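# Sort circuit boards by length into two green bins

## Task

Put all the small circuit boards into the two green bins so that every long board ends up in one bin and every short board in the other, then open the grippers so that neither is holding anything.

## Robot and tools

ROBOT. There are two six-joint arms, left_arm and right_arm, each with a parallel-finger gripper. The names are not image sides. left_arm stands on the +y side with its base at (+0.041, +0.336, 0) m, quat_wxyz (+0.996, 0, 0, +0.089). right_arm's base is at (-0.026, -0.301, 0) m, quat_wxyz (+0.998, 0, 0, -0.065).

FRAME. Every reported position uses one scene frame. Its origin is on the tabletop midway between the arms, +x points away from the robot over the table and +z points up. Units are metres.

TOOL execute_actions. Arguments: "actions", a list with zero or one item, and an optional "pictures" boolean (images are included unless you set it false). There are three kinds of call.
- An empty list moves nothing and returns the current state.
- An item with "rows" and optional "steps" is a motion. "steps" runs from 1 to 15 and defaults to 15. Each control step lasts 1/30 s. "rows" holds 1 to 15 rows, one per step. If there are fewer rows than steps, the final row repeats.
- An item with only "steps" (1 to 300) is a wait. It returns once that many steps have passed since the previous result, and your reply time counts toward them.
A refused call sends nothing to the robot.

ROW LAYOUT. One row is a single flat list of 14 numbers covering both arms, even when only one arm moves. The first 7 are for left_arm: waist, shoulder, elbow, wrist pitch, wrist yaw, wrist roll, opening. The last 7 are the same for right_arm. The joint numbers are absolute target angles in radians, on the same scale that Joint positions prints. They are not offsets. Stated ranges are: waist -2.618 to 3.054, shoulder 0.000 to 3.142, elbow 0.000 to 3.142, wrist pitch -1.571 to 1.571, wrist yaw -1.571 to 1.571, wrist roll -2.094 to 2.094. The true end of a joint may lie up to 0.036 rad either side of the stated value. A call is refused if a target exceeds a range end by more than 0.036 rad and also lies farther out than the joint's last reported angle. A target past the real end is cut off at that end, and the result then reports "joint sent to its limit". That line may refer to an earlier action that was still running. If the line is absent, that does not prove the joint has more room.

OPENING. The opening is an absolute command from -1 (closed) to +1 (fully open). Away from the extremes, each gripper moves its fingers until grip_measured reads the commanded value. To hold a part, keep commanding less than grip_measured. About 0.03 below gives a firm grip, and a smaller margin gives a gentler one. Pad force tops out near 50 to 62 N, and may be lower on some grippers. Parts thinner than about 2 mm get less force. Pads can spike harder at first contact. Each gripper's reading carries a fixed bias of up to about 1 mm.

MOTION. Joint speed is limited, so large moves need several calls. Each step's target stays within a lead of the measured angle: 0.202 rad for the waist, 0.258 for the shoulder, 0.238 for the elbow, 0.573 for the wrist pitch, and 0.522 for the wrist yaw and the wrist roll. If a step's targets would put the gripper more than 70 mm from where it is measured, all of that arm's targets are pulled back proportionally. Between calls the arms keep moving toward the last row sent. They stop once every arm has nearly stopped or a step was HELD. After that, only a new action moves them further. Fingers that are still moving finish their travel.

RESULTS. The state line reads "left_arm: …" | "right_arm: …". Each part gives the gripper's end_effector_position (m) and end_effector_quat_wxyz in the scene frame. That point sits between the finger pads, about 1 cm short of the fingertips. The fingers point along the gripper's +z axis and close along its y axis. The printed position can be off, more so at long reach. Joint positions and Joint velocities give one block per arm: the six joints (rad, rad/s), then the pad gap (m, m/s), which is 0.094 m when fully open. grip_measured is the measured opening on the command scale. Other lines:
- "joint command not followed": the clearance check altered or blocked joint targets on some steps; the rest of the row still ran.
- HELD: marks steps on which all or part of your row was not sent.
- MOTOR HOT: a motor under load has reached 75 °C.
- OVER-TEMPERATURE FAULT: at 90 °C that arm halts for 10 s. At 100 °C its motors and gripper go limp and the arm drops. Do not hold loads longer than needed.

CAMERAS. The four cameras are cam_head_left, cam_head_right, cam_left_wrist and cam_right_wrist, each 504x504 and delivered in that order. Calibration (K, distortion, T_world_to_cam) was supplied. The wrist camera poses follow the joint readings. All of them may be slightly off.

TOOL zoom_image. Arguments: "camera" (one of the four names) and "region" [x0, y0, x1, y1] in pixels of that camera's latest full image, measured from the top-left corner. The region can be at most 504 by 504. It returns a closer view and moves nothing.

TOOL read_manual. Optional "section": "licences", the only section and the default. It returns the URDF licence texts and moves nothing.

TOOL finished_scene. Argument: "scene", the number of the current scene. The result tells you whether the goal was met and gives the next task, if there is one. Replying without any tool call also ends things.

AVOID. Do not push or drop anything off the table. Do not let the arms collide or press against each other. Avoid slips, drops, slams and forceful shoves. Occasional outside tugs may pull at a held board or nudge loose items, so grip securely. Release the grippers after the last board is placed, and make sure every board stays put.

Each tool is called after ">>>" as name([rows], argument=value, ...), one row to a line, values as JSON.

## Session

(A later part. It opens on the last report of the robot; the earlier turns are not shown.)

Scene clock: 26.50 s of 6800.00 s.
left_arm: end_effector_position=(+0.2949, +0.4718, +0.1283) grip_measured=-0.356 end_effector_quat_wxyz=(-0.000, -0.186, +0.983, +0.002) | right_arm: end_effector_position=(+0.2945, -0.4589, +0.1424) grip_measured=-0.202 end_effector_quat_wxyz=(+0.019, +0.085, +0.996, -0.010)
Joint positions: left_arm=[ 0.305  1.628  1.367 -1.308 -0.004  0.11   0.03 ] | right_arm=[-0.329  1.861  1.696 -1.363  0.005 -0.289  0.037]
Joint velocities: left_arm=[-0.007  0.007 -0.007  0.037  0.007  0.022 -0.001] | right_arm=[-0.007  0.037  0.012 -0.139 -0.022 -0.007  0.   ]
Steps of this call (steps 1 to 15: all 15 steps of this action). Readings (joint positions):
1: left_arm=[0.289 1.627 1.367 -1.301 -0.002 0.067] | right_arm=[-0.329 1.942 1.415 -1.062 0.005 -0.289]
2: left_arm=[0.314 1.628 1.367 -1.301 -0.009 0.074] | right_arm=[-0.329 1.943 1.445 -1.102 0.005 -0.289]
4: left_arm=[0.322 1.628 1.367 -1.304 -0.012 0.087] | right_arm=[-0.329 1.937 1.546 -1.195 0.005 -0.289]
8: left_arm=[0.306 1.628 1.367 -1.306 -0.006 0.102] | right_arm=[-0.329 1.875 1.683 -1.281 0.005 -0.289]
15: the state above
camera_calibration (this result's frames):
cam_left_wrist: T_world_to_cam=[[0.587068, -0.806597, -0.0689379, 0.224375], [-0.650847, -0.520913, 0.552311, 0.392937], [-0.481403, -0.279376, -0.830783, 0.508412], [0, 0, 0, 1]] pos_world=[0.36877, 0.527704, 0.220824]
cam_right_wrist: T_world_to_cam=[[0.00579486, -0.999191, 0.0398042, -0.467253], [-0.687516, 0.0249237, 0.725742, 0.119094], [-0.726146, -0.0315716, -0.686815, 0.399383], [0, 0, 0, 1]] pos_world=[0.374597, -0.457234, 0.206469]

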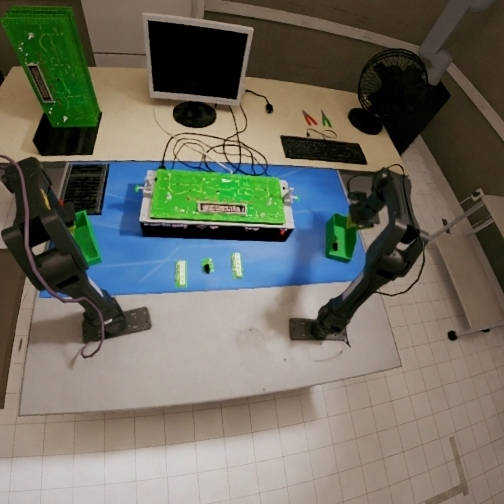

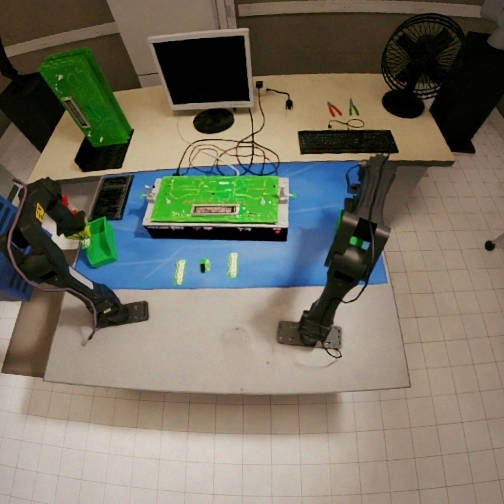

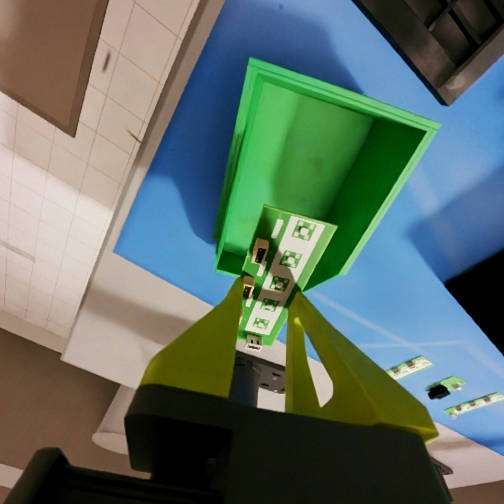

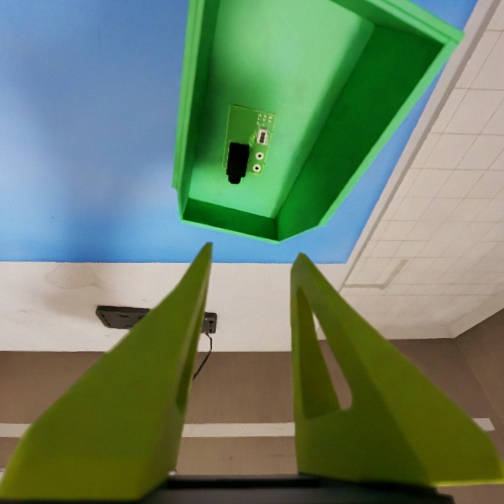

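>>> execute_actions([
  {"rows":[[0.265,1.69,1.4,-1.25,0,0.085,-0.4,0,1.67,1.45,-1.35,0,0.3,0.2],[0.265,1.69,1.4,-1.25,0,0.085,-0.4,0.2,1.67,1.45,-1.35,0,0.5,0.2],[0.265,1.69,1.4,-1.22,0,0.085,-0.4,0.9,1.67,1.45,-1.35,0,0.93,0.2],[0.265,1.70,1.36,-1.17,0,0.085,-0.4,0.9,1.67,1.45,-1.35,0,0.93,0.2],[0.265,1.71,1.32,-1.12,0,0.085,-0.4,0.9,1.67,1.45,-1.35,0,0.93,0.2],[0.265,1.72,1.28,-1.07,0,0.085,-0.4,0.9,1.67,1.45,-1.35,0,0.93,0.2],[0.265,1.73,1.24,-1.02,0,0.085,-0.4,0.9,1.67,1.45,-1.35,0,0.93,0.2],[0.265,1.745,1.2,-0.98,0,0.085,-0.4,0.9,1.67,1.45,-1.35,0,0.93,0.2],[0.265,1.755,1.17,-0.955,0,0.085,-0.4,1.0,1.67,1.45,-1.35,0,0.93,0.2]]},
], pictures=false)

>>> execute_actions([
  {"rows":[[0.265,1.755,1.17,-0.955,0,0.085,-0.4,1.07,1.9,1.7,-1.35,0,0.94,0.2],[0.265,1.755,1.17,-0.955,0,0.085,-0.4,1.07,1.9,1.7,-1.35,0,0.94,0.2],[0.265,1.755,1.17,-0.955,0,0.085,-0.4,1.07,1.9,1.7,-1.35,0,0.94,0.2],[0.265,1.755,1.17,-0.955,0,0.085,-0.4,1.07,2.05,1.8,-1.3,0,0.94,0.2],[0.265,1.755,1.17,-0.955,0,0.085,-0.4,1.07,2.05,1.8,-1.3,0,0.94,0.2],[0.265,1.755,1.17,-0.955,0,0.085,-0.4,1.07,2.18,1.865,-1.19,0,0.94,0.2]]},
], pictures=false)

>>> execute_actions([
  {"steps":10},
])

Scene clock: 30.60 s of 6800.00 s.
left_arm: end_effector_position=(+0.3067, +0.4652, +0.0407) grip_measured=-0.356 end_effector_quat_wxyz=(-0.025, -0.175, +0.984, -0.006) | right_arm: end_effector_position=(+0.2377, -0.1515, +0.1316) grip_measured=+0.198 end_effector_quat_wxyz=(-0.004, +0.152, +0.988, -0.004)
Joint positions: left_arm=[ 0.268  1.768  1.169 -1.022 -0.002  0.094  0.03 ] | right_arm=[ 0.643  1.699  1.457 -1.34   0.002  0.817  0.056]
Joint velocities: left_arm=[-0.012  0.017 -0.012  0.212 -0.007  0.022 -0.   ] | right_arm=[ 2.044  0.007  0.012 -0.007 -0.007  0.681 -0.   ]
Steps of this call (steps 1 to 30: the robot went on to your last target; steps 31 to 90: nothing new was sent; then 0.60 s passed at rest; steps 91 to 105: all 15 steps of this action). Readings (joint positions):
91: left_arm=[0.302 1.633 1.368 -1.307 -0.005 0.109] | right_arm=[-0.313 1.841 1.661 -1.355 0.013 -0.226]
92: left_arm=[0.294 1.643 1.372 -1.304 -0.006 0.105] | right_arm=[-0.281 1.802 1.595 -1.331 0.021 -0.143]
94: left_arm=[0.277 1.667 1.374 -1.278 -0.004 0.101] | right_arm=[-0.164 1.736 1.497 -1.342 0.020 0.040]
98: left_arm=[0.268 1.701 1.295 -1.138 -0.002 0.097] | right_arm=[0.130 1.700 1.457 -1.350 0.010 0.430]
105: the state above

Scene clock: 31.10 s of 6800.00 s.
left_arm: end_effector_position=(+0.3166, +0.4700, +0.0404) grip_measured=-0.356 end_effector_quat_wxyz=(-0.004, -0.176, +0.984, +0.000) | right_arm: end_effector_position=(+0.2173, +0.0449, +0.0420) grip_measured=+0.198 end_effector_quat_wxyz=(-0.013, -0.014, +1.000, -0.009)
Joint positions: left_arm=[ 0.268  1.768  1.169 -0.978 -0.002  0.093  0.03 ] | right_arm=[ 1.081  2.226  1.836 -1.211 -0.01   0.923  0.056]
Joint velocities: left_arm=[ 0.007 -0.007 -0.012 -0.066 -0.037  0.022 -0.   ] | right_arm=[-0.081 -0.164 -0.007  0.081 -0.022  0.022  0.   ]
Steps of this call (steps 1 to 15: all 15 steps of this action). Readings (joint positions):
1: left_arm=[0.268 1.768 1.169 -1.014 -0.002 0.094] | right_arm=[0.712 1.722 1.487 -1.363 -0.001 0.836]
2: left_arm=[0.268 1.768 1.169 -1.004 -0.002 0.094] | right_arm=[0.774 1.766 1.548 -1.382 -0.002 0.851]
4: left_arm=[0.268 1.768 1.169 -0.994 -0.002 0.093] | right_arm=[0.886 1.859 1.650 -1.359 -0.001 0.873]
8: left_arm=[0.268 1.768 1.169 -0.983 -0.002 0.093] | right_arm=[1.044 2.078 1.809 -1.284 -0.006 0.900]
15: the state above

Scene clock: 31.43 s of 6800.00 s.
left_arm: end_effector_position=(+0.3169, +0.4701, +0.0404) grip_measured=-0.356 end_effector_quat_wxyz=(-0.003, -0.176, +0.984, +0.000) | right_arm: end_effector_position=(+0.2204, +0.0456, +0.0508) grip_measured=+0.198 end_effector_quat_wxyz=(-0.005, -0.009, +1.000, +0.001)
Joint positions: left_arm=[ 0.268  1.768  1.169 -0.977 -0.002  0.093  0.03 ] | right_arm=[ 1.077  2.204  1.836 -1.208 -0.009  0.929  0.056]
Joint velocities: left_arm=[ 0.002 -0.002 -0.002 -0.037 -0.007 -0.037  0.   ] | right_arm=[-0.007  0.002 -0.002 -0.007 -0.022  0.007  0.001]
Steps of this call (steps 1 to 10: the robot went on to your last target). Readings (joint positions):
1: left_arm=[0.268 1.768 1.169 -0.978 -0.002 0.093] | right_arm=[1.079 2.221 1.836 -1.209 -0.010 0.924]
2: left_arm=[0.268 1.768 1.169 -0.978 -0.002 0.093] | right_arm=[1.078 2.216 1.836 -1.209 -0.010 0.926]
4: left_arm=[0.268 1.768 1.169 -0.977 -0.002 0.093] | right_arm=[1.077 2.208 1.836 -1.208 -0.009 0.928]
8: left_arm=[0.268 1.768 1.169 -0.977 -0.002 0.093] | right_arm=[1.077 2.204 1.836 -1.208 -0.009 0.929]
10: the state above
camera_calibration (this result's frames):
cam_left_wrist: T_world_to_cam=[[0.570919, -0.818205, -0.0677619, 0.214544], [-0.658009, -0.505371, 0.558233, 0.449679], [-0.490994, -0.274118, -0.826912, 0.445915], [0, 0, 0, 1]] pos_world=[0.392347, 0.525028, 0.132244]
cam_right_wrist: T_world_to_cam=[[0.193099, -0.98109, 0.0132618, 0.00019279], [-0.643191, -0.116363, 0.756812, 0.117165], [-0.740957, -0.15467, -0.653498, 0.305778], [0, 0, 0, 1]] pos_world=[0.301891, 0.0611174, 0.111152]

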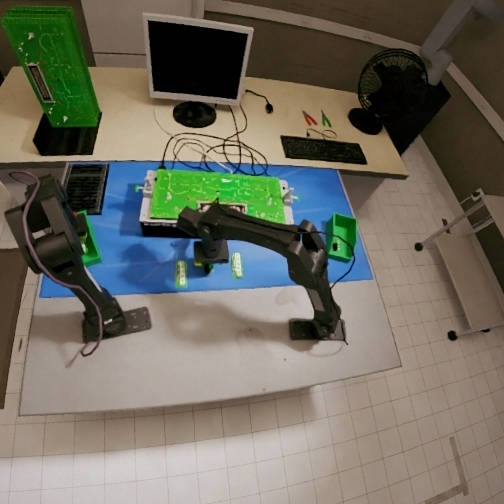

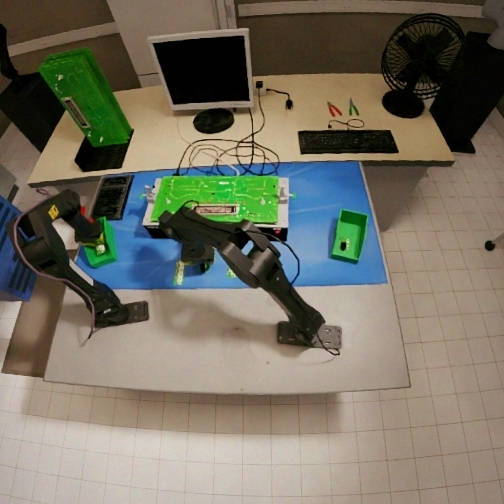

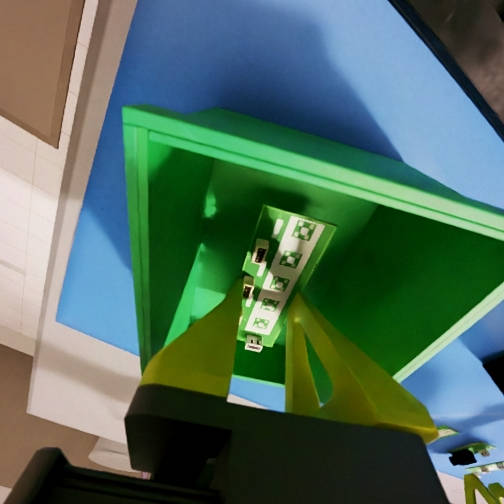

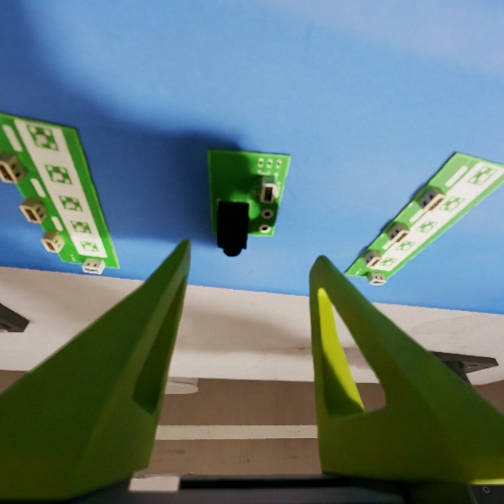

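>>> execute_actions([
  {"rows":[[0.265,1.755,1.17,-0.955,0,0.085,-0.2,1.066,2.19,1.84,-1.13,0,0.83,0.2],[0.265,1.755,1.17,-0.955,0,0.085,-0.2,1.066,2.195,1.835,-1.11,0,0.83,0.2],[0.265,1.755,1.17,-0.955,0,0.085,-0.2,1.066,2.2,1.83,-1.1,0,0.83,0.2],[0.265,1.755,1.17,-0.955,0,0.085,-0.2,1.066,2.205,1.825,-1.09,0,0.83,0.2],[0.265,1.755,1.17,-0.955,0,0.085,-0.2,1.066,2.21,1.82,-1.08,0,0.83,0.2],[0.265,1.73,1.24,-1.05,0,0.085,-0.2,1.066,2.215,1.815,-1.075,0,0.83,0.2],[0.265,1.71,1.3,-1.15,0,0.085,-0.2,1.066,2.22,1.81,-1.075,0,0.83,0.2],[0.265,1.69,1.36,-1.25,0,0.085,-0.2,1.066,2.225,1.805,-1.075,0,0.83,0.2],[0.265,1.66,1.42,-1.33,0,0.085,-0.2,1.066,2.23,1.8,-1.075,0,0.83,0.2],[0.265,1.66,1.42,-1.33,0,0.085,-0.2,1.066,2.24,1.79,-1.075,0,0.83,0.2]]},
], pictures=false)

>>> execute_actions([
  {"steps":8},
])

Scene clock: 34.27 s of 6800.00 s.
left_arm: end_effector_position=(+0.3252, +0.4740, +0.1357) grip_measured=-0.203 end_effector_quat_wxyz=(+0.044, -0.176, +0.983, +0.013) | right_arm: end_effector_position=(+0.2257, +0.0530, +0.0215) grip_measured=+0.198 end_effector_quat_wxyz=(-0.001, -0.051, +0.999, +0.007)
Joint positions: left_arm=[ 0.268  1.65   1.415 -1.245 -0.002  0.093  0.037] | right_arm=[ 1.076  2.249  1.792 -1.104 -0.011  0.842  0.056]
Joint velocities: left_arm=[-0.012 -0.188  0.061 -0.52  -0.022 -0.022  0.   ] | right_arm=[-0.012  0.09  -0.056  0.037  0.007  0.022  0.001]
Steps of this call (steps 1 to 30: the robot went on to your last target; steps 31 to 70: nothing new was sent; steps 71 to 85: all 15 steps of this action). Readings (joint positions):
71: left_arm=[0.268 1.768 1.169 -0.977 -0.002 0.093] | right_arm=[1.077 2.204 1.836 -1.203 -0.009 0.917]
72: left_arm=[0.268 1.768 1.169 -0.977 -0.002 0.093] | right_arm=[1.077 2.204 1.836 -1.192 -0.009 0.902]
74: left_arm=[0.268 1.768 1.169 -0.977 -0.002 0.093] | right_arm=[1.077 2.204 1.836 -1.166 -0.010 0.879]
78: left_arm=[0.268 1.765 1.225 -1.061 -0.002 0.093] | right_arm=[1.077 2.208 1.821 -1.137 -0.014 0.854]
85: the state above

Scene clock: 34.53 s of 6800.00 s.
left_arm: end_effector_position=(+0.3110, +0.4673, +0.1342) grip_measured=-0.203 end_effector_quat_wxyz=(+0.012, -0.176, +0.984, +0.004) | right_arm: end_effector_position=(+0.2265, +0.0534, +0.0211) grip_measured=+0.198 end_effector_quat_wxyz=(-0.000, -0.053, +0.999, +0.008)
Joint positions: left_arm=[ 0.268  1.653  1.415 -1.309 -0.002  0.093  0.037] | right_arm=[ 1.075  2.25   1.792 -1.1   -0.011  0.839  0.056]
Joint velocities: left_arm=[ 0.002 -0.017  0.002  0.037 -0.037  0.022 -0.   ] | right_arm=[-0.002  0.012 -0.002 -0.007 -0.037 -0.051  0.   ]
Steps of this call (steps 1 to 8: the robot went on to your last target). Readings (joint positions):
1: left_arm=[0.268 1.647 1.415 -1.258 -0.002 0.093] | right_arm=[1.075 2.250 1.792 -1.104 -0.011 0.842]
2: left_arm=[0.268 1.648 1.415 -1.271 -0.002 0.093] | right_arm=[1.075 2.250 1.792 -1.102 -0.011 0.841]
4: left_arm=[0.268 1.652 1.415 -1.291 -0.002 0.093] | right_arm=[1.075 2.250 1.792 -1.101 -0.011 0.840]
8: the state above
camera_calibration (this result's frames):
cam_left_wrist: T_world_to_cam=[[0.572738, -0.817334, -0.0627432, 0.220305], [-0.673214, -0.512654, 0.532887, 0.403559], [-0.467713, -0.262965, -0.843857, 0.509648], [0, 0, 0, 1]] pos_world=[0.383873, 0.520969, 0.228841]
cam_right_wrist: T_world_to_cam=[[0.27901, -0.960288, -0.000186653, -0.0132115], [-0.636775, -0.18516, 0.748487, 0.14688], [-0.718798, -0.208717, -0.663149, 0.290245], [0, 0, 0, 1]] pos_world=[0.305843, 0.0750884, 0.0825353]

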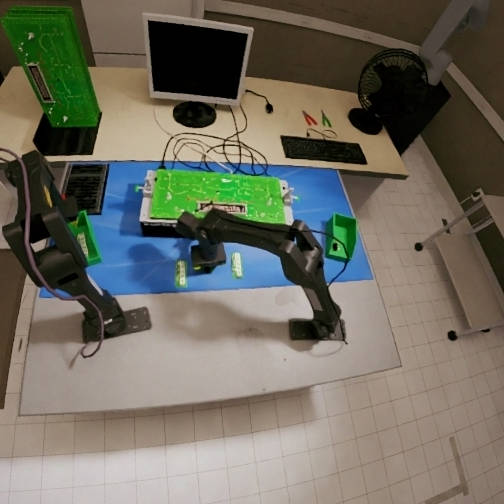

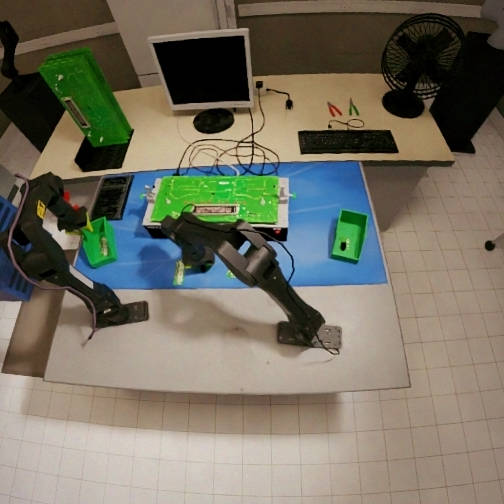

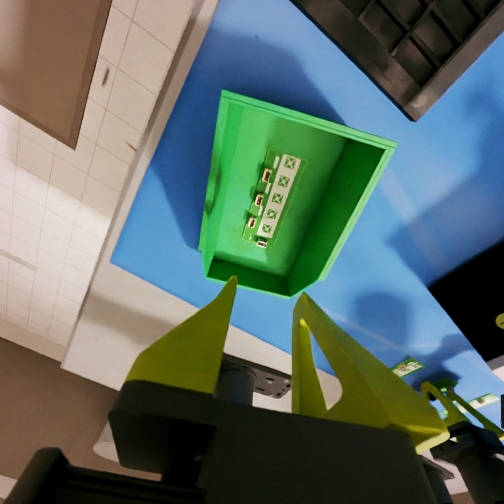

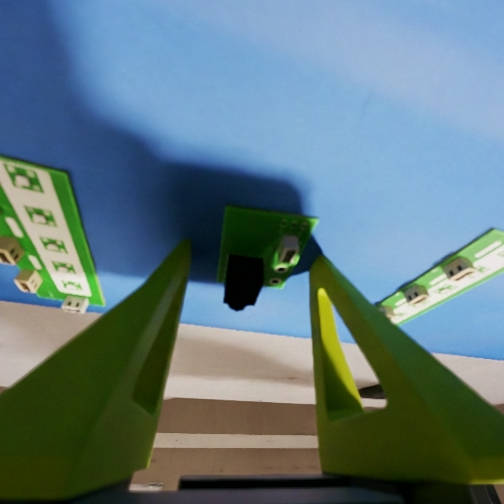

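Press slightly, close.

>>> execute_actions([
  {"rows":[[0,1.55,1.35,-1.35,0,-0.2,0.2,1.07,2.255,1.785,-1.095,0,0.83,0.2],[0,1.55,1.35,-1.35,0,-0.2,0.2,1.07,2.255,1.785,-1.095,0,0.83,0.2],[0,1.55,1.35,-1.35,0,-0.2,0.2,1.07,2.255,1.785,-1.095,0,0.83,0.2],[0,1.55,1.35,-1.35,0,-0.2,0.2,1.07,2.255,1.785,-1.095,0,0.83,0.2],[0,1.55,1.35,-1.35,0,-0.2,0.2,1.07,2.255,1.785,-1.095,0,0.83,0.2],[0,1.55,1.35,-1.35,0,-0.2,0.2,1.07,2.255,1.785,-1.095,0,0.83,-0.1],[0,1.55,1.35,-1.35,0,-0.2,0.2,1.07,2.255,1.785,-1.095,0,0.83,-0.25],[0,1.55,1.35,-1.35,0,-0.2,0.2,1.07,2.255,1.785,-1.095,0,0.83,-0.41]]},
], pictures=false)

Scene clock: 36.23 s of 6800.00 s.
left_arm: end_effector_position=(+0.3166, +0.3839, +0.1454) grip_measured=+0.197 end_effector_quat_wxyz=(+0.019, -0.176, +0.984, -0.005) | right_arm: end_effector_position=(+0.2265, +0.0534, +0.0209) grip_measured=-0.377 end_effector_quat_wxyz=(-0.000, -0.053, +0.999, +0.008)
Joint positions: left_arm=[-0.006  1.564  1.368 -1.337  0.009 -0.182  0.056] | right_arm=[ 1.075  2.25   1.792 -1.1   -0.011  0.838  0.029]
Joint velocities: left_arm=[-0.022  0.012  0.012  0.007  0.081 -0.051 -0.   ] | right_arm=[-0.002 -0.012  0.017 -0.007  0.051  0.081  0.   ]
Steps of this call (steps 1 to 30: the robot went on to your last target; steps 31 to 36: nothing new was sent; steps 37 to 51: all 15 steps of this action). Readings (joint positions):
37: left_arm=[0.247 1.643 1.407 -1.313 -0.012 0.049] | right_arm=[1.075 2.250 1.792 -1.100 -0.011 0.839]
38: left_arm=[0.201 1.626 1.389 -1.312 -0.020 -0.002] | right_arm=[1.075 2.250 1.792 -1.100 -0.011 0.839]
40: left_arm=[0.069 1.593 1.369 -1.323 -0.013 -0.071] | right_arm=[1.075 2.250 1.792 -1.100 -0.011 0.839]
44: left_arm=[-0.022 1.565 1.368 -1.332 0.013 -0.139] | right_arm=[1.075 2.250 1.792 -1.100 -0.011 0.838]
51: the state above

>>> execute_actions([
  {"rows":[[-0.2,1.5,1.3,-1.35,0,-0.5,0.2,1.07,2.2,1.81,-1.15,0,0.83,-0.42],[-0.2,1.5,1.3,-1.35,0,-0.5,0.2,1.07,2.16,1.82,-1.2,0,0.83,-0.42],[-0.2,1.5,1.3,-1.35,0,-0.5,0.2,1.07,2.1,1.81,-1.25,0,0.83,-0.42],[-0.2,1.5,1.3,-1.35,0,-0.5,0.2,1.07,2.0,1.75,-1.3,0,0.83,-0.42],[-0.2,1.5,1.3,-1.35,0,-0.5,0.2,1.07,1.9,1.68,-1.33,0,0.83,-0.42],[-0.2,1.5,1.3,-1.35,0,-0.5,0.2,1.05,1.8,1.6,-1.35,0,0.83,-0.42],[-0.2,1.5,1.3,-1.35,0,-0.5,0.2,1.0,1.72,1.5,-1.35,0,0.8,-0.42],[-0.2,1.5,1.3,-1.35,0,-0.5,0.2,0.9,1.68,1.46,-1.35,0,0.7,-0.42],[-0.2,1.5,1.3,-1.35,0,-0.5,0.2,0.8,1.68,1.46,-1.35,0,0.6,-0.42],[-0.2,1.5,1.3,-1.35,0,-0.5,0.2,0.5,1.68,1.46,-1.35,0,0.4,-0.42]]},
], pictures=false)

>>> execute_actions([
  {"rows":[[-1.113,1.5,1.2,-1.27,0,-0.935,0.2,-0.3,1.72,1.52,-1.37,0,-0.22,-0.42]]},
], pictures=false)

>>> execute_actions([
  {"rows":[[-1.113,1.53,1.12,-1.12,0,-0.935,0.2,-0.3,1.9,1.78,-1.42,0,-0.22,-0.42],[-1.113,1.55,1.06,-1.05,0,-0.935,0.2,-0.3,1.95,1.85,-1.42,0,-0.22,-0.42],[-1.113,1.57,1.01,-0.98,0,-0.935,0.2,-0.3,2.03,1.93,-1.42,0,-0.22,-0.42],[-1.113,1.585,0.977,-0.93,0,-0.935,0.2,-0.3,2.03,1.93,-1.42,0,-0.22,-0.42]]},
], pictures=false)

>>> execute_actions([
  {"rows":[[-1.113,1.585,0.977,-0.93,0,-0.935,0.2,-0.3,2.04,1.87,-1.33,0,-0.22,-0.42],[-1.113,1.585,0.977,-0.93,0,-0.935,0.2,-0.3,2.045,1.83,-1.28,0,-0.22,-0.42],[-1.113,1.585,0.977,-0.93,0,-0.935,0.2,-0.3,2.05,1.79,-1.23,0,-0.22,-0.42],[-1.113,1.585,0.977,-0.93,0,-0.935,0.2,-0.3,2.055,1.75,-1.19,0,-0.22,-0.42],[-1.113,1.585,0.977,-0.93,0,-0.935,0.2,-0.3,2.06,1.71,-1.15,0,-0.22,-0.42],[-1.113,1.585,0.977,-0.93,0,-0.935,0.2,-0.3,2.065,1.67,-1.13,0,-0.22,-0.42]]},
])

Scene clock: 40.97 s of 6800.00 s.
left_arm: end_effector_position=(+0.3066, +0.3279, +0.1431) grip_measured=+0.197 end_effector_quat_wxyz=(+0.012, -0.225, +0.974, -0.009) | right_arm: end_effector_position=(+0.2432, -0.1278, +0.1384) grip_measured=-0.377 end_effector_quat_wxyz=(+0.020, -0.010, +1.000, +0.021)
Joint positions: left_arm=[-0.206  1.521  1.317 -1.339  0.012 -0.481  0.056] | right_arm=[ 0.69   1.7    1.484 -1.298 -0.016  0.539  0.029]
Joint velocities: left_arm=[-0.012  0.007  0.007 -0.022 -0.022 -0.095 -0.   ] | right_arm=[-2.083 -0.359 -0.056 -0.271  0.037 -0.901 -0.001]
Steps of this call (steps 1 to 30: the robot went on to your last target; steps 31 to 90: nothing new was sent; then 1.23 s passed at rest; steps 91 to 105: all 15 steps of this action). Readings (joint positions):
91: left_arm=[-0.027 1.559 1.361 -1.333 -0.002 -0.238] | right_arm=[1.075 2.248 1.792 -1.102 -0.011 0.838]
92: left_arm=[-0.073 1.548 1.345 -1.330 -0.009 -0.291] | right_arm=[1.075 2.242 1.792 -1.111 -0.011 0.838]
94: left_arm=[-0.173 1.531 1.323 -1.334 0.002 -0.363] | right_arm=[1.075 2.201 1.780 -1.145 -0.010 0.838]
98: left_arm=[-0.211 1.521 1.317 -1.339 0.013 -0.438] | right_arm=[1.056 1.977 1.625 -1.199 -0.015 0.823]
105: the state above

Scene clock: 41.47 s of 6800.00 s.
left_arm: end_effector_position=(+0.1892, +0.1262, +0.1190) grip_measured=+0.197 end_effector_quat_wxyz=(-0.008, +0.019, +1.000, -0.009) | right_arm: end_effector_position=(+0.2591, -0.4409, +0.1328) grip_measured=-0.377 end_effector_quat_wxyz=(+0.003, +0.137, +0.991, -0.010)
Joint positions: left_arm=[-1.124  1.511  1.212 -1.267  0.023 -0.907  0.056] | right_arm=[-0.32   1.733  1.501 -1.327  0.017 -0.176  0.029]
Joint velocities: left_arm=[-0.276 -0.002 -0.007 -0.051  0.037 -0.095 -0.001] | right_arm=[-0.51  -0.017  0.012 -0.154  0.081 -0.212  0.   ]
Steps of this call (steps 1 to 15: all 15 steps of this action). Readings (joint positions):
1: left_arm=[-0.230 1.518 1.304 -1.326 0.000 -0.548] | right_arm=[0.615 1.697 1.489 -1.309 -0.013 0.458]
2: left_arm=[-0.282 1.512 1.278 -1.308 -0.009 -0.626] | right_arm=[0.541 1.700 1.496 -1.316 -0.011 0.359]
4: left_arm=[-0.425 1.511 1.234 -1.295 -0.006 -0.736] | right_arm=[0.395 1.713 1.501 -1.316 -0.008 0.170]
8: left_arm=[-0.722 1.511 1.212 -1.284 0.003 -0.849] | right_arm=[0.105 1.732 1.501 -1.318 -0.005 -0.056]
15: the state above

Scene clock: 41.97 s of 6800.00 s.
left_arm: end_effector_position=(+0.1909, +0.1276, +0.0394) grip_measured=+0.197 end_effector_quat_wxyz=(-0.011, +0.008, +1.000, +0.001) | right_arm: end_effector_position=(+0.3357, -0.4695, +0.1263) grip_measured=-0.377 end_effector_quat_wxyz=(+0.009, +0.113, +0.994, -0.007)
Joint positions: left_arm=[-1.12   1.598  0.973 -0.961  0.016 -0.926  0.056] | right_arm=[-0.305  2.054  1.903 -1.398  0.008 -0.209  0.029]
Joint velocities: left_arm=[-0.017 -0.007 -0.012  0.066 -0.007  0.007  0.002] | right_arm=[ 0.002 -0.002  0.007 -0.007  0.022 -0.095 -0.001]
Steps of this call (steps 1 to 15: all 15 steps of this action). Readings (joint positions):
1: left_arm=[-1.127 1.511 1.201 -1.250 0.023 -0.911] | right_arm=[-0.329 1.758 1.538 -1.366 0.020 -0.183]
2: left_arm=[-1.125 1.511 1.176 -1.212 0.021 -0.914] | right_arm=[-0.327 1.810 1.617 -1.411 0.019 -0.188]
4: left_arm=[-1.121 1.525 1.090 -1.118 0.017 -0.919] | right_arm=[-0.316 1.936 1.787 -1.418 0.016 -0.196]
8: left_arm=[-1.120 1.595 0.979 -1.024 0.017 -0.924] | right_arm=[-0.305 2.050 1.895 -1.380 0.009 -0.204]
15: the state above

Scene clock: 42.47 s of 6800.00 s.
left_arm: end_effector_position=(+0.1932, +0.1245, +0.0394) grip_measured=+0.197 end_effector_quat_wxyz=(-0.007, +0.007, +1.000, -0.005) | right_arm: end_effector_position=(+0.3296, -0.4666, +0.0527) grip_measured=-0.377 end_effector_quat_wxyz=(-0.012, +0.113, +0.994, +0.000)
Joint positions: left_arm=[-1.12   1.598  0.973 -0.946  0.016 -0.927  0.056] | right_arm=[-0.305  2.088  1.661 -1.167  0.008 -0.21   0.029]
Joint velocities: left_arm=[ 0.002  0.007 -0.002  0.007 -0.022 -0.051 -0.001] | right_arm=[ 0.002 -0.012 -0.012  0.154  0.022  0.007 -0.001]
Steps of this call (steps 1 to 15: all 15 steps of this action). Readings (joint positions):
1: left_arm=[-1.120 1.598 0.973 -0.958 0.016 -0.927] | right_arm=[-0.305 2.054 1.898 -1.392 0.008 -0.209]
2: left_arm=[-1.120 1.598 0.973 -0.955 0.016 -0.927] | right_arm=[-0.305 2.052 1.885 -1.375 0.008 -0.209]
4: left_arm=[-1.120 1.598 0.973 -0.951 0.016 -0.927] | right_arm=[-0.305 2.050 1.830 -1.319 0.008 -0.210]
8: left_arm=[-1.120 1.598 0.973 -0.947 0.016 -0.927] | right_arm=[-0.305 2.065 1.691 -1.221 0.008 -0.210]
15: the state above
camera_calibration (this result's frames):
cam_left_wrist: T_world_to_cam=[[0.237811, -0.969542, -0.0586, 0.0851489], [-0.791703, -0.228435, 0.56659, 0.185195], [-0.562719, -0.0883474, -0.821914, 0.280206], [0, 0, 0, 1]] pos_world=[0.284047, 0.149616, 0.130366]
cam_right_wrist: T_world_to_cam=[[-0.0479083, -0.998749, 0.0143435, -0.452321], [-0.640725, 0.0417445, 0.766635, 0.198795], [-0.766274, 0.027538, -0.641923, 0.401453], [0, 0, 0, 1]] pos_world=[0.413326, -0.471109, 0.111787]

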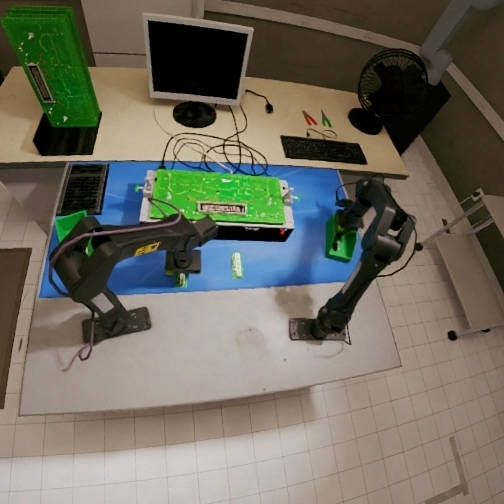

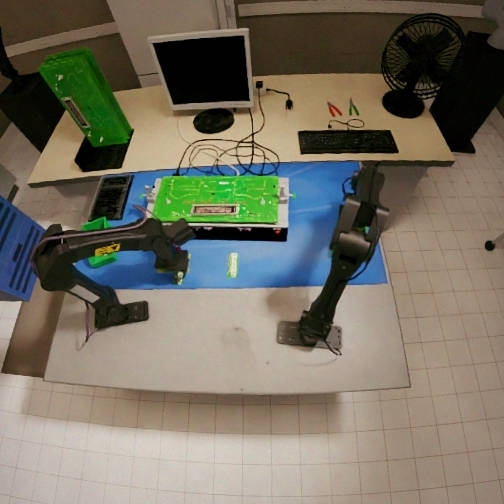

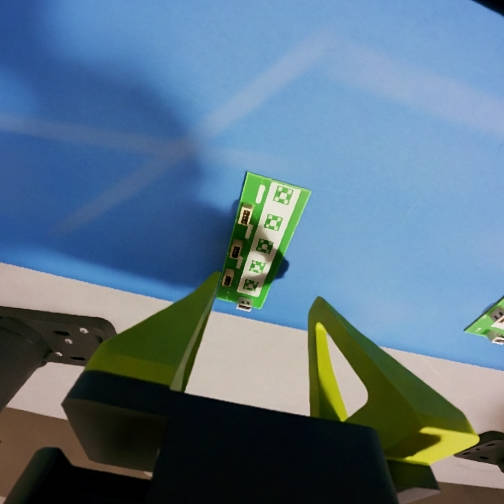

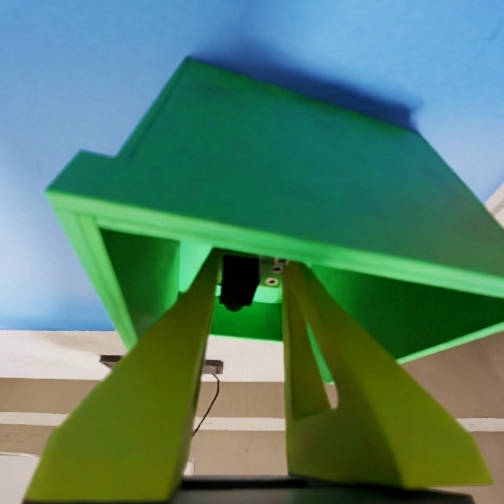

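>>> execute_actions([
  {"rows":[[-1.075,1.57,0.94,-0.94,0,-0.9,0.2,-0.3,2.065,1.67,-1.14,0,-0.22,-0.2],[-1.075,1.57,0.93,-0.93,0,-0.9,0.2,-0.3,2.065,1.67,-1.14,0,-0.22,-0.2],[-1.075,1.575,0.92,-0.91,0,-0.9,0.2,-0.3,2.065,1.67,-1.14,0,-0.22,-0.2],[-1.075,1.585,0.90,-0.88,0,-0.9,0.2,-0.3,2.065,1.67,-1.14,0,-0.22,-0.2],[-1.075,1.6,0.885,-0.85,0,-0.9,0.2,-0.3,2.065,1.67,-1.14,0,-0.22,-0.2],[-1.075,1.61,0.87,-0.83,0,-0.9,0.2,-0.3,2.05,1.75,-1.25,0,-0.22,-0.2],[-1.075,1.62,0.86,-0.81,0,-0.9,0.2,-0.3,2.03,1.82,-1.33,0,-0.22,-0.2],[-1.075,1.63,0.85,-0.81,0,-0.9,0.2,-0.3,2.0,1.88,-1.42,0,-0.22,-0.2]]},
])

Scene clock: 44.73 s of 6800.00 s.
left_arm: end_effector_position=(+0.1934, +0.1428, +0.0133) grip_measured=+0.197 end_effector_quat_wxyz=(-0.012, -0.004, +1.000, +0.005) | right_arm: end_effector_position=(+0.3383, -0.4707, +0.1410) grip_measured=-0.202 end_effector_quat_wxyz=(+0.042, +0.112, +0.993, -0.018)
Joint positions: left_arm=[-1.078  1.612  0.873 -0.855  0.013 -0.907  0.056] | right_arm=[-0.305  1.996  1.872 -1.355  0.008 -0.21   0.037]
Joint velocities: left_arm=[ 0.002  0.007 -0.002  0.007 -0.022  0.007 -0.001] | right_arm=[-0.002 -0.129  0.046 -0.344 -0.022 -0.066  0.   ]
Steps of this call (steps 1 to 30: the robot went on to your last target; steps 31 to 53: nothing new was sent; steps 54 to 68: all 15 steps of this action). Readings (joint positions):
54: left_arm=[-1.116 1.598 0.971 -0.944 0.017 -0.924] | right_arm=[-0.305 2.088 1.661 -1.149 0.008 -0.210]
55: left_arm=[-1.106 1.595 0.966 -0.942 0.017 -0.920] | right_arm=[-0.305 2.088 1.661 -1.149 0.008 -0.210]
57: left_arm=[-1.086 1.592 0.949 -0.931 0.015 -0.916] | right_arm=[-0.305 2.088 1.661 -1.149 0.008 -0.210]
61: left_arm=[-1.079 1.599 0.890 -0.877 0.013 -0.911] | right_arm=[-0.305 2.090 1.733 -1.232 0.008 -0.210]
68: the state above
camera_calibration (this result's frames):
cam_left_wrist: T_world_to_cam=[[0.257603, -0.962825, -0.0812986, 0.09691], [-0.779932, -0.256861, 0.570727, 0.206056], [-0.570392, -0.0836137, -0.817105, 0.26118], [0, 0, 0, 1]] pos_world=[0.28472, 0.168073, 0.103689]
cam_right_wrist: T_world_to_cam=[[-0.0513152, -0.997004, 0.0578754, -0.461391], [-0.71728, 0.0771174, 0.692505, 0.189852], [-0.694893, -0.00597686, -0.719088, 0.435899], [0, 0, 0, 1]] pos_world=[0.415404, -0.472044, 0.20868]

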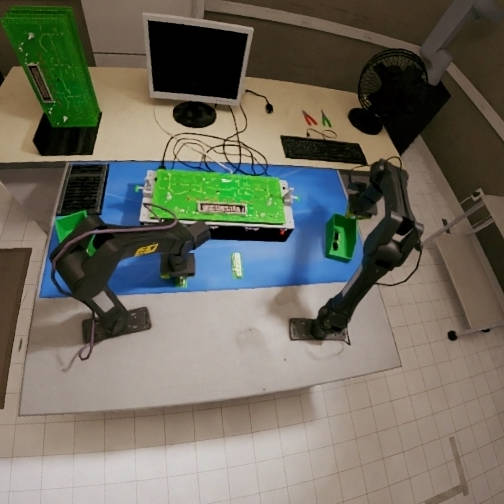

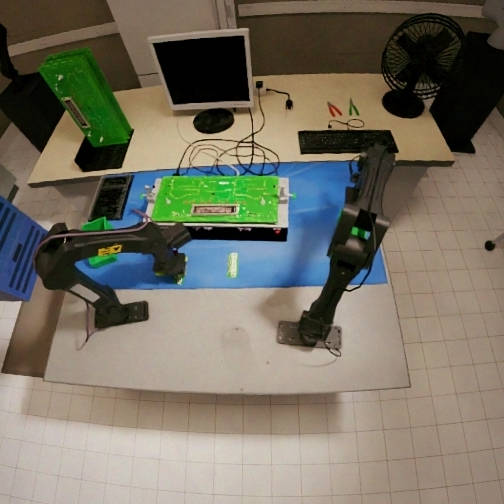

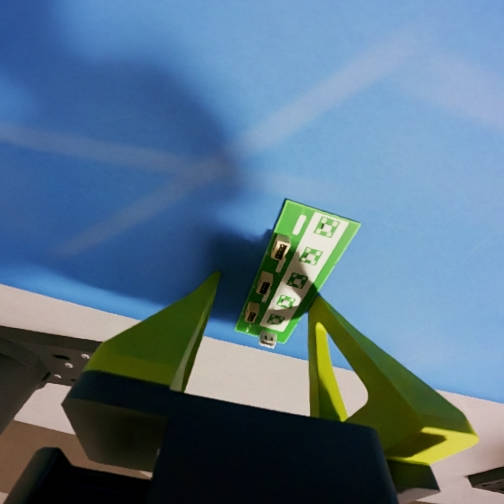

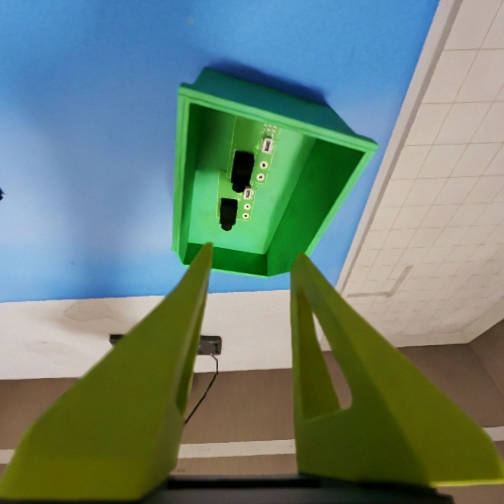

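Finger may be on the edge: open wider, then close.

>>> execute_actions([
  {"rows":[[-1.075,1.63,0.85,-0.81,0,-0.9,0.45,-0.3,1.7,1.5,-1.37,0,-0.22,-0.2],[-1.075,1.63,0.85,-0.81,0,-0.9,0.45,-0.3,1.7,1.5,-1.37,0,-0.22,-0.2],[-1.075,1.63,0.85,-0.81,0,-0.9,0.45,-0.3,1.7,1.5,-1.37,0,-0.22,-0.2],[-1.075,1.63,0.85,-0.81,0,-0.9,0.45,-0.3,1.7,1.5,-1.37,0,-0.22,-0.2],[-1.075,1.63,0.85,-0.81,0,-0.9,0.45,-0.3,1.7,1.5,-1.37,0,-0.22,-0.2],[-1.075,1.63,0.85,-0.81,0,-0.9,0.45,-0.3,1.7,1.5,-1.37,0,-0.22,-0.2],[-1.075,1.63,0.85,-0.81,0,-0.9,0.2,-0.3,1.7,1.5,-1.37,0,-0.22,-0.2],[-1.075,1.63,0.85,-0.81,0,-0.9,0.0,-0.3,1.7,1.5,-1.37,0,-0.22,-0.2],[-1.075,1.63,0.85,-0.81,0,-0.9,-0.2,-0.3,1.7,1.5,-1.37,0,-0.22,-0.2],[-1.075,1.63,0.85,-0.81,0,-0.9,-0.4,-0.3,1.7,1.5,-1.37,0,-0.22,-0.2]]},
])

Scene clock: 46.80 s of 6800.00 s.
left_arm: end_effector_position=(+0.1964, +0.1391, +0.0131) grip_measured=-0.376 end_effector_quat_wxyz=(-0.007, -0.003, +1.000, -0.003) | right_arm: end_effector_position=(+0.2478, -0.4285, +0.1432) grip_measured=-0.202 end_effector_quat_wxyz=(-0.009, +0.112, +0.994, -0.001)
Joint positions: left_arm=[-1.076  1.612  0.873 -0.835  0.015 -0.903  0.029] | right_arm=[-0.305  1.701  1.505 -1.391  0.007 -0.21   0.037]
Joint velocities: left_arm=[-0.007  0.007 -0.002  0.022  0.037  0.022  0.001] | right_arm=[ 0.002 -0.002  0.012  0.037 -0.022 -0.037 -0.   ]
Steps of this call (steps 1 to 30: the robot went on to your last target; steps 31 to 47: nothing new was sent; steps 48 to 62: all 15 steps of this action). Readings (joint positions):
48: left_arm=[-1.078 1.612 0.873 -0.860 0.007 -0.905] | right_arm=[-0.305 1.970 1.824 -1.365 0.008 -0.210]
49: left_arm=[-1.075 1.611 0.873 -0.869 0.001 -0.905] | right_arm=[-0.305 1.909 1.730 -1.332 0.007 -0.210]
51: left_arm=[-1.074 1.611 0.873 -0.873 -0.000 -0.905] | right_arm=[-0.305 1.781 1.573 -1.353 0.007 -0.210]
55: left_arm=[-1.075 1.611 0.873 -0.854 0.015 -0.904] | right_arm=[-0.305 1.700 1.512 -1.398 0.007 -0.210]
62: the state above
camera_calibration (this result's frames):
cam_left_wrist: T_world_to_cam=[[0.257242, -0.964309, -0.0627335, 0.0925837], [-0.785778, -0.24652, 0.567258, 0.207337], [-0.562477, -0.0966279, -0.821147, 0.262802], [0, 0, 0, 1]] pos_world=[0.286925, 0.165786, 0.103994]
cam_right_wrist: T_world_to_cam=[[-0.0476513, -0.998719, 0.0170116, -0.419879], [-0.646414, 0.0438168, 0.761727, 0.0784005], [-0.761497, 0.0253008, -0.647674, 0.394533], [0, 0, 0, 1]] pos_world=[0.331107, -0.432759, 0.202952]

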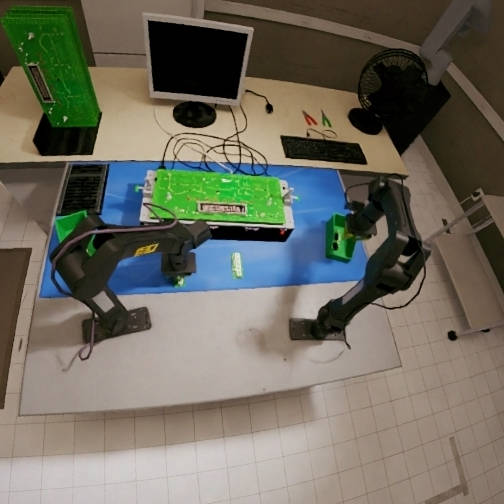

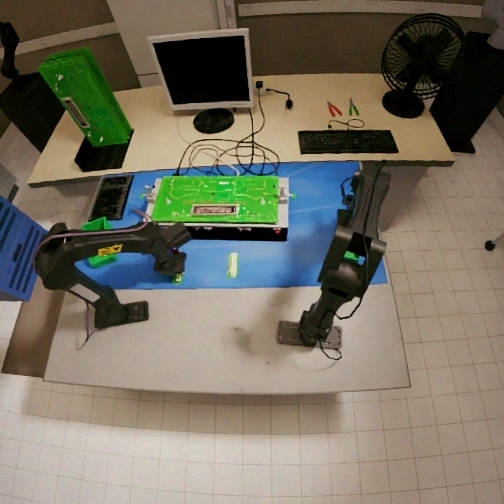

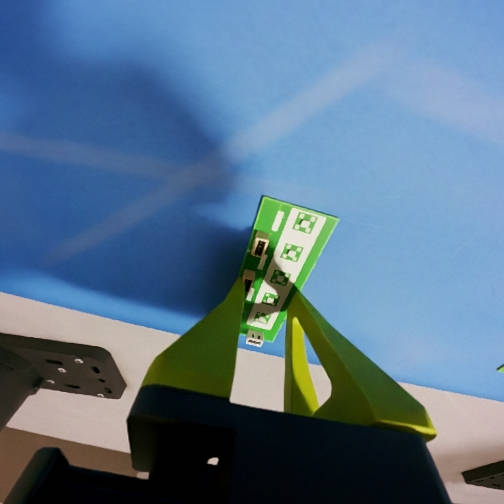

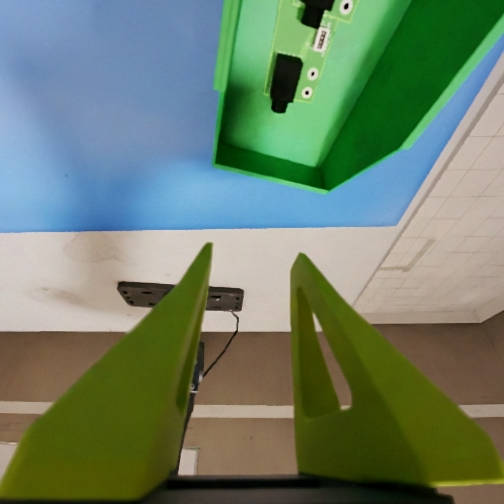

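>>> execute_actions([
  {"rows":[[-1.075,1.6,0.9,-0.87,0,-0.9,-0.41,-0.3,1.7,1.5,-1.37,0,-0.22,-0.2],[-1.075,1.585,0.94,-0.92,0,-0.9,-0.41,-0.3,1.7,1.5,-1.37,0,-0.22,-0.2],[-1.075,1.57,0.99,-0.99,0,-0.9,-0.41,-0.3,1.7,1.5,-1.37,0,-0.22,-0.2],[-1.075,1.555,1.04,-1.06,0,-0.9,-0.41,-0.3,1.7,1.5,-1.37,0,-0.22,-0.2],[-1.075,1.54,1.09,-1.12,0,-0.9,-0.41,-0.3,1.7,1.5,-1.37,0,-0.22,-0.2],[-1.075,1.525,1.14,-1.19,0,-0.9,-0.41,-0.3,1.7,1.5,-1.37,0,-0.22,-0.2],[-1.075,1.51,1.19,-1.25,0,-0.9,-0.41,-0.3,1.7,1.5,-1.37,0,-0.22,-0.2],[-1.03,1.5,1.24,-1.31,0,-0.9,-0.41,-0.3,1.7,1.5,-1.37,0,-0.22,-0.2],[-0.95,1.5,1.29,-1.35,0,-0.8,-0.41,-0.3,1.7,1.5,-1.37,0,-0.22,-0.2],[-0.85,1.5,1.29,-1.35,0,-0.7,-0.41,-0.3,1.7,1.5,-1.37,0,-0.22,-0.2],[-0.5,1.5,1.29,-1.35,0,-0.5,-0.41,-0.3,1.7,1.5,-1.37,0,-0.22,-0.2]]},
], pictures=false)

>>> execute_actions([
  {"rows":[[0.265,1.5,1.29,-1.35,0,0.085,-0.41,-0.3,1.7,1.5,-1.37,0,-0.22,-0.2],[0.265,1.5,1.29,-1.35,0,0.085,-0.41,-0.3,1.7,1.5,-1.37,0,-0.22,-0.2],[0.265,1.5,1.29,-1.35,0,0.085,-0.41,-0.3,1.7,1.5,-1.37,0,-0.22,-0.2],[0.265,1.5,1.29,-1.35,0,0.085,-0.41,-0.3,1.7,1.5,-1.37,0,-0.22,-0.2],[0.265,1.5,1.29,-1.35,0,0.085,-0.41,-0.3,1.7,1.5,-1.37,0,-0.22,-0.2],[0.265,1.55,1.33,-1.35,0,0.085,-0.41,-0.3,1.7,1.5,-1.37,0,-0.22,-0.2],[0.265,1.6,1.38,-1.34,0,0.085,-0.41,-0.3,1.7,1.5,-1.37,0,-0.22,-0.2],[0.265,1.67,1.45,-1.32,0,0.085,-0.41,-0.3,1.7,1.5,-1.37,0,-0.22,-0.2]]},
], pictures=false)

>>> execute_actions([
  {"rows":[[0.265,1.68,1.42,-1.25,0,0.085,-0.41,-0.3,1.7,1.5,-1.37,0,-0.22,-0.2],[0.265,1.69,1.4,-1.2,0,0.085,-0.41,-0.3,1.7,1.5,-1.37,0,-0.22,-0.2],[0.265,1.70,1.36,-1.15,0,0.085,-0.41,-0.3,1.7,1.5,-1.37,0,-0.22,-0.2],[0.265,1.71,1.32,-1.1,0,0.085,-0.41,-0.3,1.7,1.5,-1.37,0,-0.22,-0.2],[0.265,1.72,1.28,-1.05,0,0.085,-0.41,-0.3,1.7,1.5,-1.37,0,-0.22,-0.2],[0.265,1.73,1.24,-1.01,0,0.085,-0.41,-0.3,1.7,1.5,-1.37,0,-0.22,-0.2],[0.265,1.745,1.2,-0.98,0,0.085,-0.41,-0.3,1.7,1.5,-1.37,0,-0.22,-0.2],[0.265,1.755,1.17,-0.96,0,0.085,-0.41,-0.3,1.7,1.5,-1.37,0,-0.22,-0.2]]},
])

Scene clock: 51.13 s of 6800.00 s.
left_arm: end_effector_position=(+0.2917, +0.2042, +0.1439) grip_measured=-0.376 end_effector_quat_wxyz=(+0.047, -0.073, +0.995, -0.040) | right_arm: end_effector_position=(+0.2482, -0.4287, +0.1432) grip_measured=-0.202 end_effector_quat_wxyz=(-0.008, +0.112, +0.994, -0.001)
Joint positions: left_arm=[-0.656  1.498  1.292 -1.242  0.019 -0.624  0.029] | right_arm=[-0.305  1.701  1.505 -1.389  0.007 -0.21   0.037]
Joint velocities: left_arm=[ 2.078  0.11  -0.022 -0.52  -0.051  0.813  0.001] | right_arm=[-0.012  0.002 -0.022 -0.066 -0.066 -0.081 -0.   ]
Steps of this call (steps 1 to 15: the robot went on to your last target; steps 16 to 90: nothing new was sent; then 0.83 s passed at rest; steps 91 to 105: all 15 steps of this action). Readings (joint positions):
91: left_arm=[-1.076 1.611 0.875 -0.839 0.015 -0.903] | right_arm=[-0.305 1.701 1.505 -1.389 0.007 -0.210]
92: left_arm=[-1.076 1.611 0.882 -0.849 0.015 -0.903] | right_arm=[-0.305 1.701 1.505 -1.389 0.007 -0.210]
94: left_arm=[-1.076 1.609 0.925 -0.911 0.015 -0.903] | right_arm=[-0.305 1.701 1.505 -1.389 0.007 -0.210]
98: left_arm=[-1.072 1.563 1.115 -1.087 0.017 -0.903] | right_arm=[-0.305 1.701 1.505 -1.389 0.007 -0.210]
105: the state above

Scene clock: 51.63 s of 6800.00 s.
left_arm: end_effector_position=(+0.3119, +0.4772, +0.1272) grip_measured=-0.376 end_effector_quat_wxyz=(+0.004, -0.211, +0.978, +0.007) | right_arm: end_effector_position=(+0.2482, -0.4287, +0.1432) grip_measured=-0.202 end_effector_quat_wxyz=(-0.008, +0.112, +0.994, -0.001)
Joint positions: left_arm=[ 0.291  1.685  1.424 -1.297 -0.012  0.045  0.029] | right_arm=[-0.305  1.701  1.505 -1.389  0.007 -0.21   0.037]
Joint velocities: left_arm=[ 0.125  0.007 -0.012 -0.139 -0.081  0.081 -0.001] | right_arm=[ 0.002 -0.002 -0.002 -0.051  0.022 -0.066 -0.   ]
Steps of this call (steps 1 to 15: all 15 steps of this action). Readings (joint positions):
1: left_arm=[-0.581 1.501 1.292 -1.259 0.017 -0.544] | right_arm=[-0.305 1.701 1.505 -1.389 0.007 -0.210]
2: left_arm=[-0.506 1.501 1.292 -1.270 0.015 -0.445] | right_arm=[-0.305 1.701 1.505 -1.389 0.007 -0.210]
4: left_arm=[-0.357 1.501 1.292 -1.286 0.012 -0.262] | right_arm=[-0.305 1.701 1.505 -1.389 0.007 -0.210]
8: left_arm=[-0.064 1.556 1.340 -1.326 0.009 -0.061] | right_arm=[-0.305 1.701 1.505 -1.389 0.007 -0.210]
15: the state above

Scene clock: 52.13 s of 6800.00 s.
left_arm: end_effector_position=(+0.3067, +0.4659, +0.0396) grip_measured=-0.376 end_effector_quat_wxyz=(-0.025, -0.184, +0.983, -0.005) | right_arm: end_effector_position=(+0.2482, -0.4287, +0.1432) grip_measured=-0.202 end_effector_quat_wxyz=(-0.008, +0.112, +0.994, -0.001)
Joint positions: left_arm=[ 0.269  1.77   1.167 -1.017 -0.004  0.077  0.029] | right_arm=[-0.305  1.701  1.505 -1.389  0.007 -0.21   0.037]
Joint velocities: left_arm=[-0.007 -0.046  0.002  0.315 -0.066  0.007 -0.001] | right_arm=[-0.002  0.007 -0.012  0.022  0.022 -0.022 -0.   ]
Steps of this call (steps 1 to 15: all 15 steps of this action). Readings (joint positions):
1: left_arm=[0.291 1.685 1.424 -1.297 -0.012 0.051] | right_arm=[-0.305 1.701 1.505 -1.389 0.007 -0.210]
2: left_arm=[0.286 1.685 1.423 -1.289 -0.012 0.056] | right_arm=[-0.305 1.701 1.505 -1.389 0.007 -0.210]
4: left_arm=[0.275 1.685 1.398 -1.238 -0.008 0.064] | right_arm=[-0.305 1.701 1.505 -1.389 0.007 -0.210]
8: left_arm=[0.269 1.707 1.262 -1.095 -0.005 0.073] | right_arm=[-0.305 1.701 1.505 -1.389 0.007 -0.210]
15: the state above
camera_calibration (this result's frames):
cam_left_wrist: T_world_to_cam=[[0.581879, -0.809605, -0.0771783, 0.209867], [-0.625704, -0.506278, 0.593445, 0.430425], [-0.519529, -0.297022, -0.801166, 0.457546], [0, 0, 0, 1]] pos_world=[0.38491, 0.523725, 0.127334]
cam_right_wrist: T_world_to_cam=[[-0.0476814, -0.998705, 0.017733, -0.420149], [-0.647731, 0.0444294, 0.760573, 0.0794474], [-0.760376, 0.024779, -0.64901, 0.39455], [0, 0, 0, 1]] pos_world=[0.331433, -0.432911, 0.203092]

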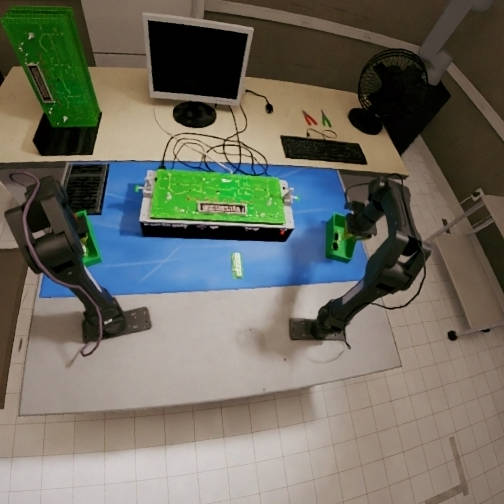

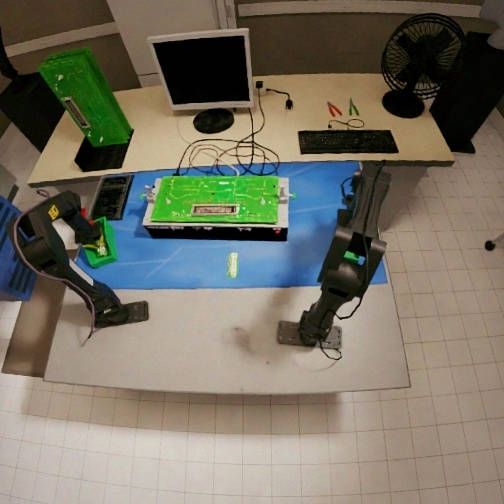

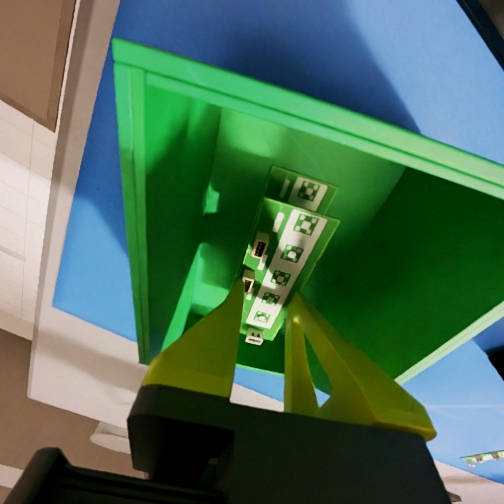

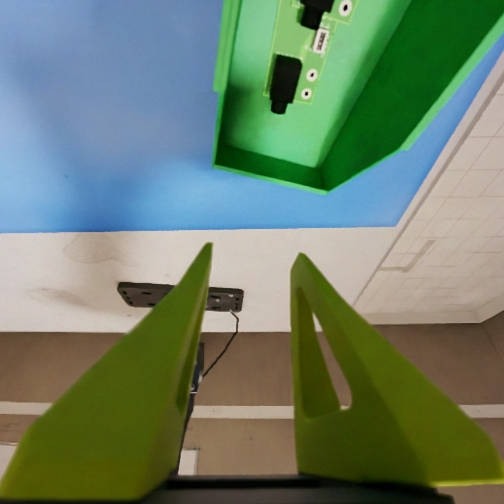

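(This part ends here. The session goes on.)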